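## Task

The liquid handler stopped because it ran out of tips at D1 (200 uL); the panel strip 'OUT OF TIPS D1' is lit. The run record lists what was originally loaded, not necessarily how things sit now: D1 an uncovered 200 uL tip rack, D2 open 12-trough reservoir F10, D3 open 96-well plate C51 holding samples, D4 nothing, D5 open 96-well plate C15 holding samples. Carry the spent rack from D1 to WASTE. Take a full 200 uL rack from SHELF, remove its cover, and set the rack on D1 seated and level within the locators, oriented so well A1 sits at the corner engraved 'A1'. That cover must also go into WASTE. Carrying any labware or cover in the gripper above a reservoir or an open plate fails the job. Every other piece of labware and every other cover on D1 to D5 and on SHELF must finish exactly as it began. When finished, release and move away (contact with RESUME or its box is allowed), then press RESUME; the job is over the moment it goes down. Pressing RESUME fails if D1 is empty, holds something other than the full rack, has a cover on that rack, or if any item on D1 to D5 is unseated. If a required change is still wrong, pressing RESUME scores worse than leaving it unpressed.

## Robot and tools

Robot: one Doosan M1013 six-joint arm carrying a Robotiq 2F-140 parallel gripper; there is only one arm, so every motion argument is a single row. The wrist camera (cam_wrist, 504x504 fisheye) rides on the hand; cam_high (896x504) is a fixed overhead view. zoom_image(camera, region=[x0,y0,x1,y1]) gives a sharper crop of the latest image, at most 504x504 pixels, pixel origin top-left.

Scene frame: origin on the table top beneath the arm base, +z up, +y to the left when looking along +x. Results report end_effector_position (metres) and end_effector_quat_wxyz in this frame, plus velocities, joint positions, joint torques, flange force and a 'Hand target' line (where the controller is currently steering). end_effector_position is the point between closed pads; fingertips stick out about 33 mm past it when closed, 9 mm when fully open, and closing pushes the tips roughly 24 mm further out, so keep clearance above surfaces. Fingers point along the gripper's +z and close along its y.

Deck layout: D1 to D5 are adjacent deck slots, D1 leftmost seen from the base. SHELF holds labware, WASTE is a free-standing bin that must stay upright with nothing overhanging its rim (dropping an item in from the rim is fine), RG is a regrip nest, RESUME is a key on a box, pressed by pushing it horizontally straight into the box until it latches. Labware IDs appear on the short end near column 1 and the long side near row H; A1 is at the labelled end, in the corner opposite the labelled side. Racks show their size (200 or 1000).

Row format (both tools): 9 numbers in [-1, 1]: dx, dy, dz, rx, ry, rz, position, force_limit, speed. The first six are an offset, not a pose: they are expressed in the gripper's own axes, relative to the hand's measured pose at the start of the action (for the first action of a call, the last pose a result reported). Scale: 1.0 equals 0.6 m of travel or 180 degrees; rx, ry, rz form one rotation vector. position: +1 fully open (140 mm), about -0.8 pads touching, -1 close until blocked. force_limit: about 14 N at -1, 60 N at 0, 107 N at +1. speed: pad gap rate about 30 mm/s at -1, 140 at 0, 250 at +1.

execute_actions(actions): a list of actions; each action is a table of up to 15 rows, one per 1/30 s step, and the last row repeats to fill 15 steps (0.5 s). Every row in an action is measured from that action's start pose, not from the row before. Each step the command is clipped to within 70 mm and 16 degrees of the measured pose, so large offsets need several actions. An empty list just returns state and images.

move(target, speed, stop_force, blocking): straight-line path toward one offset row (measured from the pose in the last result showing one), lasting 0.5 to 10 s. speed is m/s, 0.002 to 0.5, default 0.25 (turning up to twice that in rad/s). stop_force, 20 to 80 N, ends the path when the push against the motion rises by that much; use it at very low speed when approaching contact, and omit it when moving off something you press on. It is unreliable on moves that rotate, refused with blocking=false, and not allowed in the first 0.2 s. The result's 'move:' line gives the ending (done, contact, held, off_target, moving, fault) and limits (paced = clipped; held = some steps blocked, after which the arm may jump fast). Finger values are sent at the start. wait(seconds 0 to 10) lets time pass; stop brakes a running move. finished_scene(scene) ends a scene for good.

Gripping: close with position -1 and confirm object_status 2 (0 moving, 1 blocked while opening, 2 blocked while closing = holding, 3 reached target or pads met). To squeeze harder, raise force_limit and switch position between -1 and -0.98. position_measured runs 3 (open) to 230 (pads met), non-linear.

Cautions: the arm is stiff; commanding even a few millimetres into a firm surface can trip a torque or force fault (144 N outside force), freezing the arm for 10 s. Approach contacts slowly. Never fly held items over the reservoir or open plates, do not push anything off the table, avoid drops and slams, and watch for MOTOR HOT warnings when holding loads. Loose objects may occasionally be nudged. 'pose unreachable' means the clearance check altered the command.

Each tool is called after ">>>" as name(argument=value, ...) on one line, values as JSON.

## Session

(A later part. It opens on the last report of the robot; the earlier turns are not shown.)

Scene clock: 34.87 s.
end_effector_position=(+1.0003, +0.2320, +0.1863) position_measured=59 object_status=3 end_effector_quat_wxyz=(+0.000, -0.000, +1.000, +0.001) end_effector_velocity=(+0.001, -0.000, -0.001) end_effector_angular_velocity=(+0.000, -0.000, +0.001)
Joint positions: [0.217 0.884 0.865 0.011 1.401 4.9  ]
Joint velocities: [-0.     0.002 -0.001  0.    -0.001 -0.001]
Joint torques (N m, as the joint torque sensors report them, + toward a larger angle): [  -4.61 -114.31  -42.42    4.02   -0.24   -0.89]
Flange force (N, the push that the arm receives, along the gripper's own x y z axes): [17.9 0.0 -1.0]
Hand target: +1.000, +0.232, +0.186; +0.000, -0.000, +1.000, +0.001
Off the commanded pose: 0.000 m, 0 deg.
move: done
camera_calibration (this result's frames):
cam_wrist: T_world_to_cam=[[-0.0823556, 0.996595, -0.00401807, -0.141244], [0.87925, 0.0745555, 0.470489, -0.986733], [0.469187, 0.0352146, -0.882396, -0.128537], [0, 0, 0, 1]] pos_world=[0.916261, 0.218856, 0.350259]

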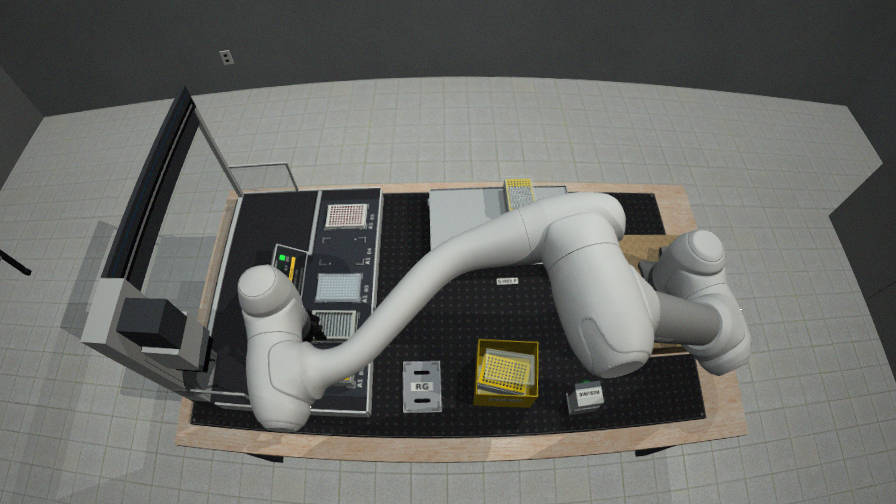

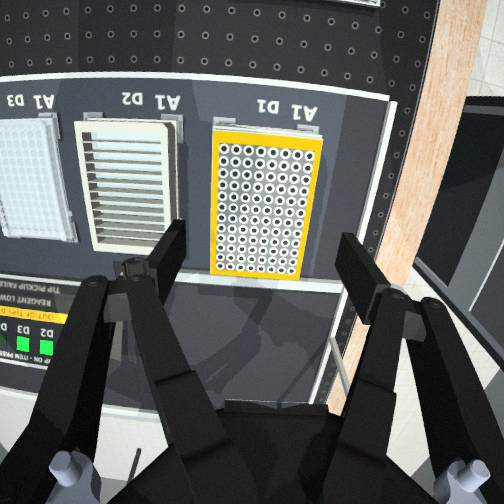

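>>> move(target=[0.98,-0.12,-0.17,0,0,0,-1,0,0], speed=0.5)

>>> zoom_image(camera="cam_high", region=[250,190,410,420])

Scene clock: 36.70 s.
end_effector_position=(+0.4128, +0.1587, +0.2891) position_measured=233 object_status=3 end_effector_quat_wxyz=(+0.000, -0.000, +1.000, +0.001) end_effector_velocity=(+0.000, -0.000, +0.000) end_effector_angular_velocity=(-0.001, -0.002, +0.001)
Joint positions: [ 0.303 -0.117  2.079  0.012  1.187  4.983]
Joint velocities: [ 0.001 -0.     0.    -0.002 -0.001  0.001]
Joint torques (N m, as the joint torque sensors report them, + toward a larger angle): [ -1.92 -21.36 -39.32   3.87  -0.21  -1.1 ]
Flange force (N, the push that the arm receives, along the gripper's own x y z axes): [9.7 2.4 -2.8]
Hand target: +0.413, +0.159, +0.289; +0.000, -0.000, +1.000, +0.001
Off the commanded pose: 0.002 m, 0 deg.
move: done
camera_calibration (this result's frames):
cam_wrist: T_world_to_cam=[[-0.081936, 0.99663, -0.00382302, -0.116486], [0.879394, 0.0741017, 0.470293, -0.513022], [0.468991, 0.035172, -0.882502, 0.240596], [0, 0, 0, 1]] pos_world=[0.328767, 0.145647, 0.453152]

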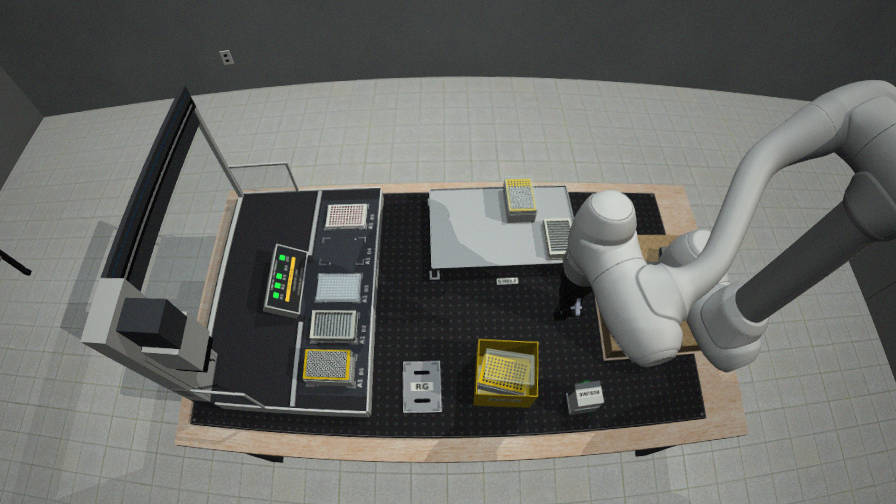

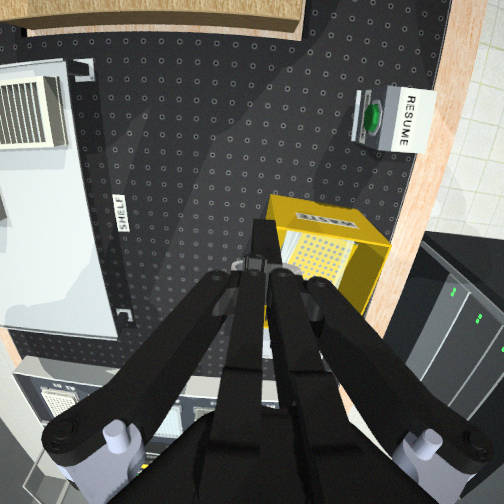

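Region (250, 190, 410, 420) of cam_high's 896x504 image, scaled by 2.191, with more detail than that image has; it fills the left 351 columns of this view, and the rest is white.

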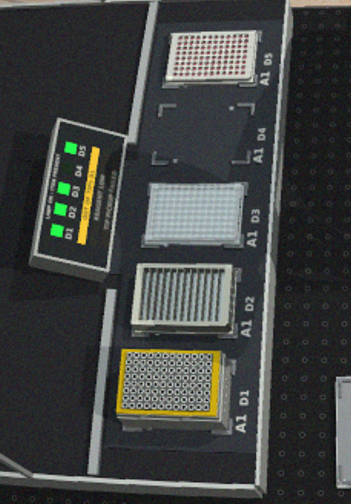

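>>> move(target=[0.145,0.1,0.25,0,0,-0.5,-1,0,0], speed=0.4)

>>> zoom_image(camera="cam_high", region=[310,195,390,240])

>>> zoom_image(camera="cam_high", region=[295,265,385,395])

Scene clock: 46.37 s.
end_effector_position=(+0.3254, +0.2189, +0.1392) position_measured=233 object_status=3 end_effector_quat_wxyz=(-0.001, +0.707, -0.707, -0.001) end_effector_velocity=(-0.000, -0.001, -0.000) end_effector_angular_velocity=(-0.001, +0.001, -0.002)
Joint positions: [ 0.519 -0.051  2.333  0.017  0.864  3.622]
Joint velocities: [-0.002  0.     0.001 -0.     0.001 -0.   ]
Joint torques (N m, as the joint torque sensors report them, + toward a larger angle): [ -3.18 -21.91 -31.83   3.16  -0.07  -0.88]
Flange force (N, the push that the arm receives, along the gripper's own x y z axes): [-4.3 10.4 -6.0]
Hand target: +0.325, +0.219, +0.139; -0.001, +0.707, -0.707, -0.001
Off the commanded pose: 0.000 m, 0 deg.
move: done
camera_calibration (this result's frames):
cam_wrist: T_world_to_cam=[[-0.996635, -0.0816324, -0.00739575, 0.349988], [-0.0754524, 0.878434, 0.47187, -0.235765], [-0.0320232, 0.47084, -0.881637, 0.21463], [0, 0, 0, 1]] pos_world=[0.337894, 0.134617, 0.303065]

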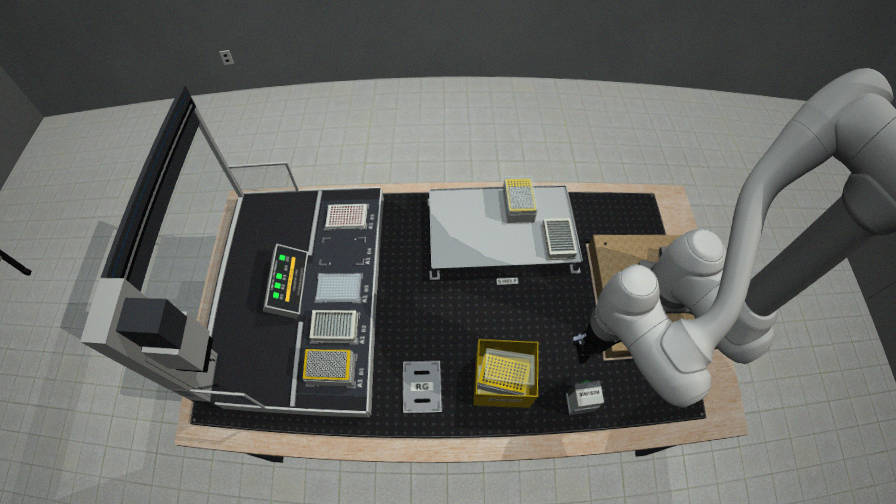

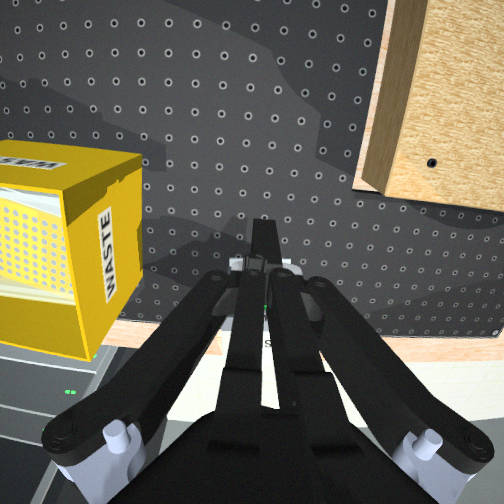

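Region (310, 195, 390, 240) of cam_high's 896x504 image, scaled by 6.300, with more detail than that image has; it fills the top 284 rows of this view, and the rest is white.

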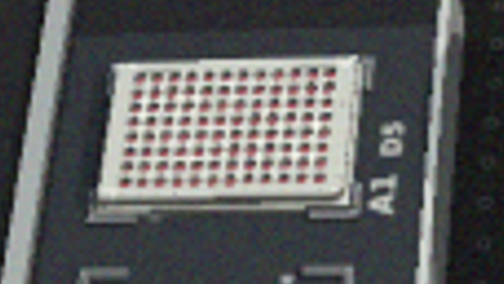

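Region (295, 265, 385, 395) of cam_high's 896x504 image, scaled by 3.877, with more detail than that image has; it fills the left 349 columns of this view, and the rest is white.

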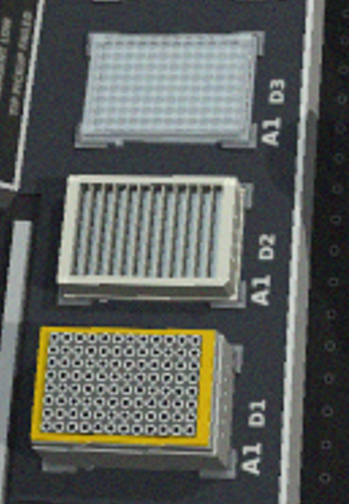

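>>> move(target=[-0.045,0.03,0.085,0,-0.055,0,-1,0,0], speed=0.15)

Scene clock: 47.43 s.
end_effector_position=(+0.3075, +0.2458, +0.0883) position_measured=233 object_status=3 end_effector_quat_wxyz=(-0.062, +0.704, -0.704, -0.062) end_effector_velocity=(+0.000, +0.000, -0.000) end_effector_angular_velocity=(+0.000, -0.001, +0.001)
Joint positions: [ 0.47  -0.01   2.436  0.274  0.664  3.373]
Joint velocities: [-0.     0.001  0.     0.001 -0.001 -0.002]
Joint torques (N m, as the joint torque sensors report them, + toward a larger angle): [ -3.33 -22.57 -28.88   2.81  -0.06  -0.65]
Flange force (N, the push that the arm receives, along the gripper's own x y z axes): [-6.5 10.6 -7.1]
Hand target: +0.307, +0.246, +0.088; -0.062, +0.704, -0.704, -0.062
Off the commanded pose: 0.000 m, 0 deg.
move: done
camera_calibration (this result's frames):
cam_wrist: T_world_to_cam=[[-0.996656, -0.0788812, -0.0213191, 0.334522], [-0.0752587, 0.784537, 0.615498, -0.226316], [-0.0318256, 0.615044, -0.78785, 0.112761], [0, 0, 0, 1]] pos_world=[0.31996, 0.134588, 0.235268]

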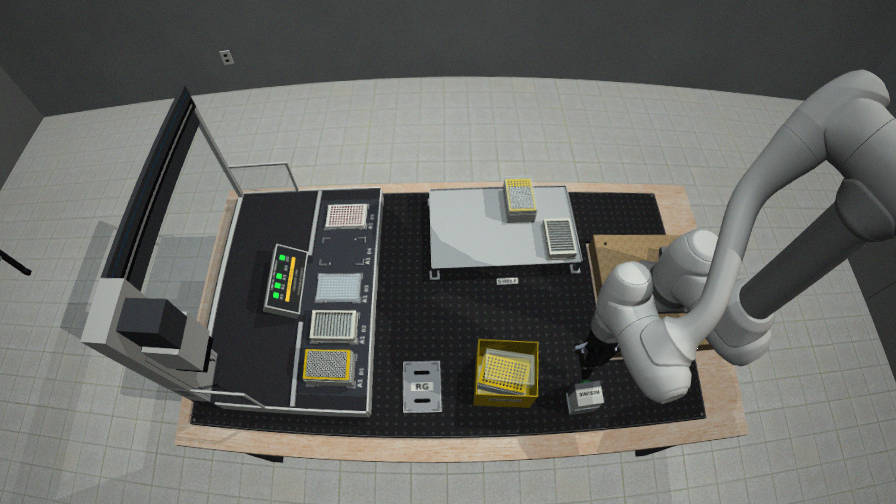

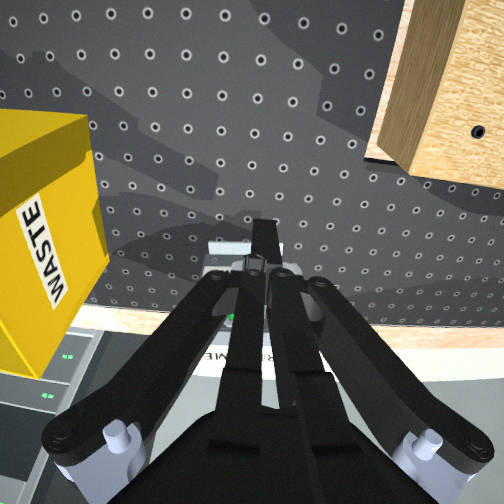

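>>> move(target=[0.03,-0.03,-0.05,0,0,0,0.2,0,0.5], speed=0.15)

Scene clock: 48.23 s.
end_effector_position=(+0.3256, +0.2228, +0.1147) position_measured=104 object_status=3 end_effector_quat_wxyz=(-0.062, +0.704, -0.704, -0.062) end_effector_velocity=(+0.001, +0.000, +0.001) end_effector_angular_velocity=(+0.001, -0.002, -0.000)
Joint positions: [ 0.391 -0.049  2.404  0.256  0.746  3.322]
Joint velocities: [-0.    -0.001 -0.001  0.    -0.    -0.   ]
Joint torques (N m, as the joint torque sensors report them, + toward a larger angle): [ -4.14 -21.18 -31.49   3.2   -0.2   -0.94]
Flange force (N, the push that the arm receives, along the gripper's own x y z axes): [-9.4 11.6 -5.1]
Hand target: +0.326, +0.223, +0.115; -0.062, +0.704, -0.704, -0.062
Off the commanded pose: 0.000 m, 0 deg.
move: done
camera_calibration (this result's frames):
cam_wrist: T_world_to_cam=[[-0.996647, -0.0789961, -0.0213349, 0.351315], [-0.0753588, 0.784525, 0.615501, -0.2232], [-0.0318844, 0.615045, -0.787847, 0.148297], [0, 0, 0, 1]] pos_world=[0.338045, 0.111649, 0.26171]

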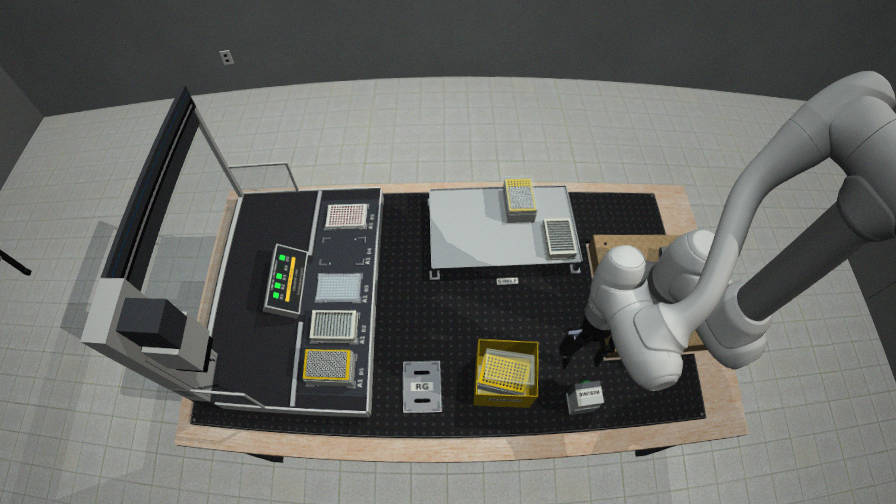

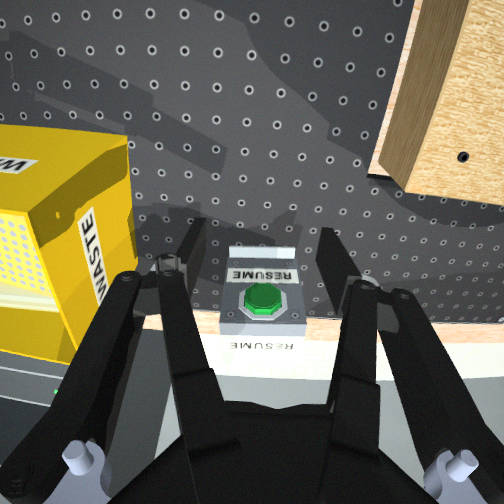

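>>> move(target=[-0.063,0.007,0.023,0,0,0,-1,0,1], speed=0.08)

>>> move(target=[-0.066,0,0.0116,0,0,0,-1,0,1], speed=0.012, stop_force=35)

Scene clock: 49.20 s.
end_effector_position=(+0.3212, +0.2626, +0.1076) position_measured=233 object_status=3 end_effector_quat_wxyz=(-0.062, +0.704, -0.704, -0.062) end_effector_velocity=(+0.001, -0.000, +0.000) end_effector_angular_velocity=(-0.001, -0.003, +0.001)
Joint positions: [ 0.494 -0.011  2.386  0.257  0.71   3.419]
Joint velocities: [ 0.001 -0.    -0.    -0.002 -0.002  0.001]
Joint torques (N m, as the joint torque sensors report them, + toward a larger angle): [ -1.85 -23.63 -32.54   3.87  -0.8   -0.78]
Flange force (N, the push that the arm receives, along the gripper's own x y z axes): [-0.2 12.6 -8.9]
Hand target: +0.321, +0.263, +0.108; -0.062, +0.704, -0.704, -0.062
Off the commanded pose: 0.000 m, 0 deg.
move: done
camera_calibration (this result's frames):
cam_wrist: T_world_to_cam=[[-0.99667, -0.0787612, -0.0211255, 0.349847], [-0.0750378, 0.784412, 0.615684, -0.250449], [-0.0319209, 0.615219, -0.78771, 0.118083], [0, 0, 0, 1]] pos_world=[0.333658, 0.151363, 0.254604]

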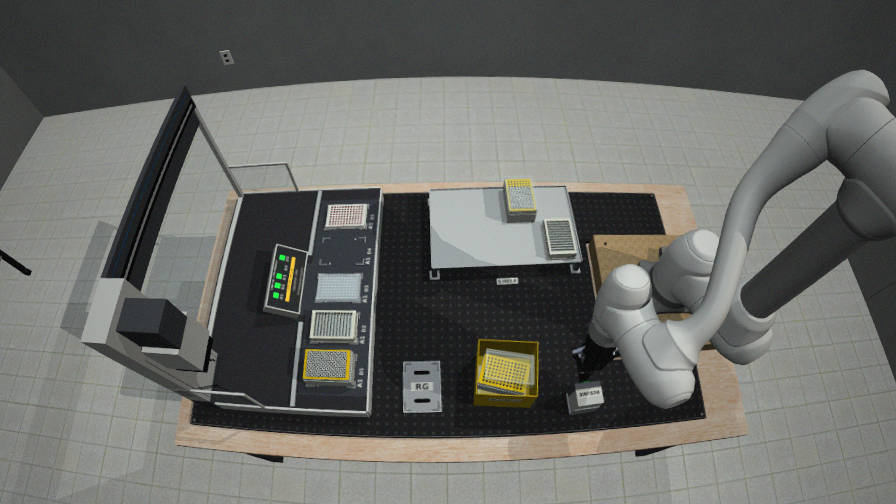

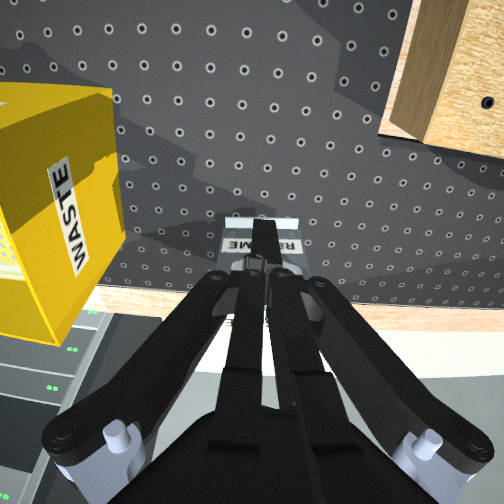

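Scene clock: 49.37 s.
end_effector_position=(+0.3212, +0.2646, +0.1077) position_measured=233 object_status=3 end_effector_quat_wxyz=(-0.062, +0.704, -0.704, -0.062) end_effector_velocity=(-0.000, +0.000, -0.000) end_effector_angular_velocity=(-0.000, -0.001, +0.001)
Joint positions: [ 0.498 -0.009  2.384  0.257  0.709  3.423]
Joint velocities: [ 0.    -0.     0.    -0.    -0.    -0.001]
Joint torques (N m, as the joint torque sensors report them, + toward a larger angle): [ -3.29 -24.44 -30.55   3.05  -0.1   -0.96]
Flange force (N, the push that the arm receives, along the gripper's own x y z axes): [-6.1 10.8 -5.9]
move: unfinished (the scene ended)
camera_calibration (this result's frames):
cam_wrist: T_world_to_cam=[[-0.996667, -0.0787661, -0.0212247, 0.350056], [-0.0751009, 0.784373, 0.615726, -0.251994], [-0.0318502, 0.615268, -0.787674, 0.116836], [0, 0, 0, 1]] pos_world=[0.333686, 0.153345, 0.254618]
The task's run has ended: the event that ends the task has happened. This ends this scene only. If you have not yet called finished_scene for this scene, call it to go on to the next scene.

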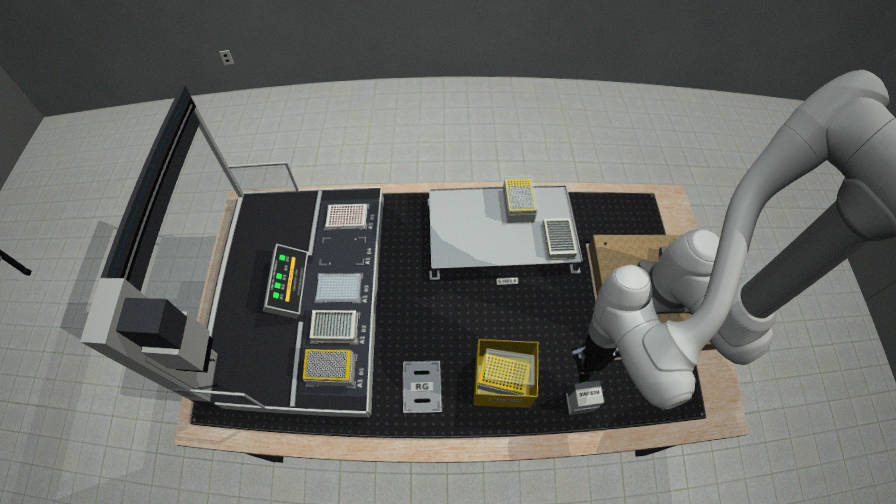

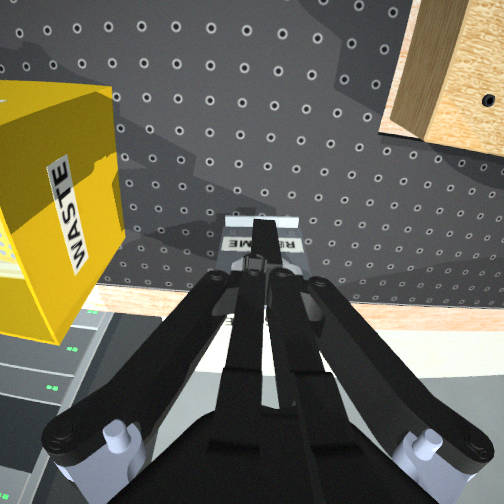

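>>> finished_scene(scene=1)

The scene is finished: the task was done.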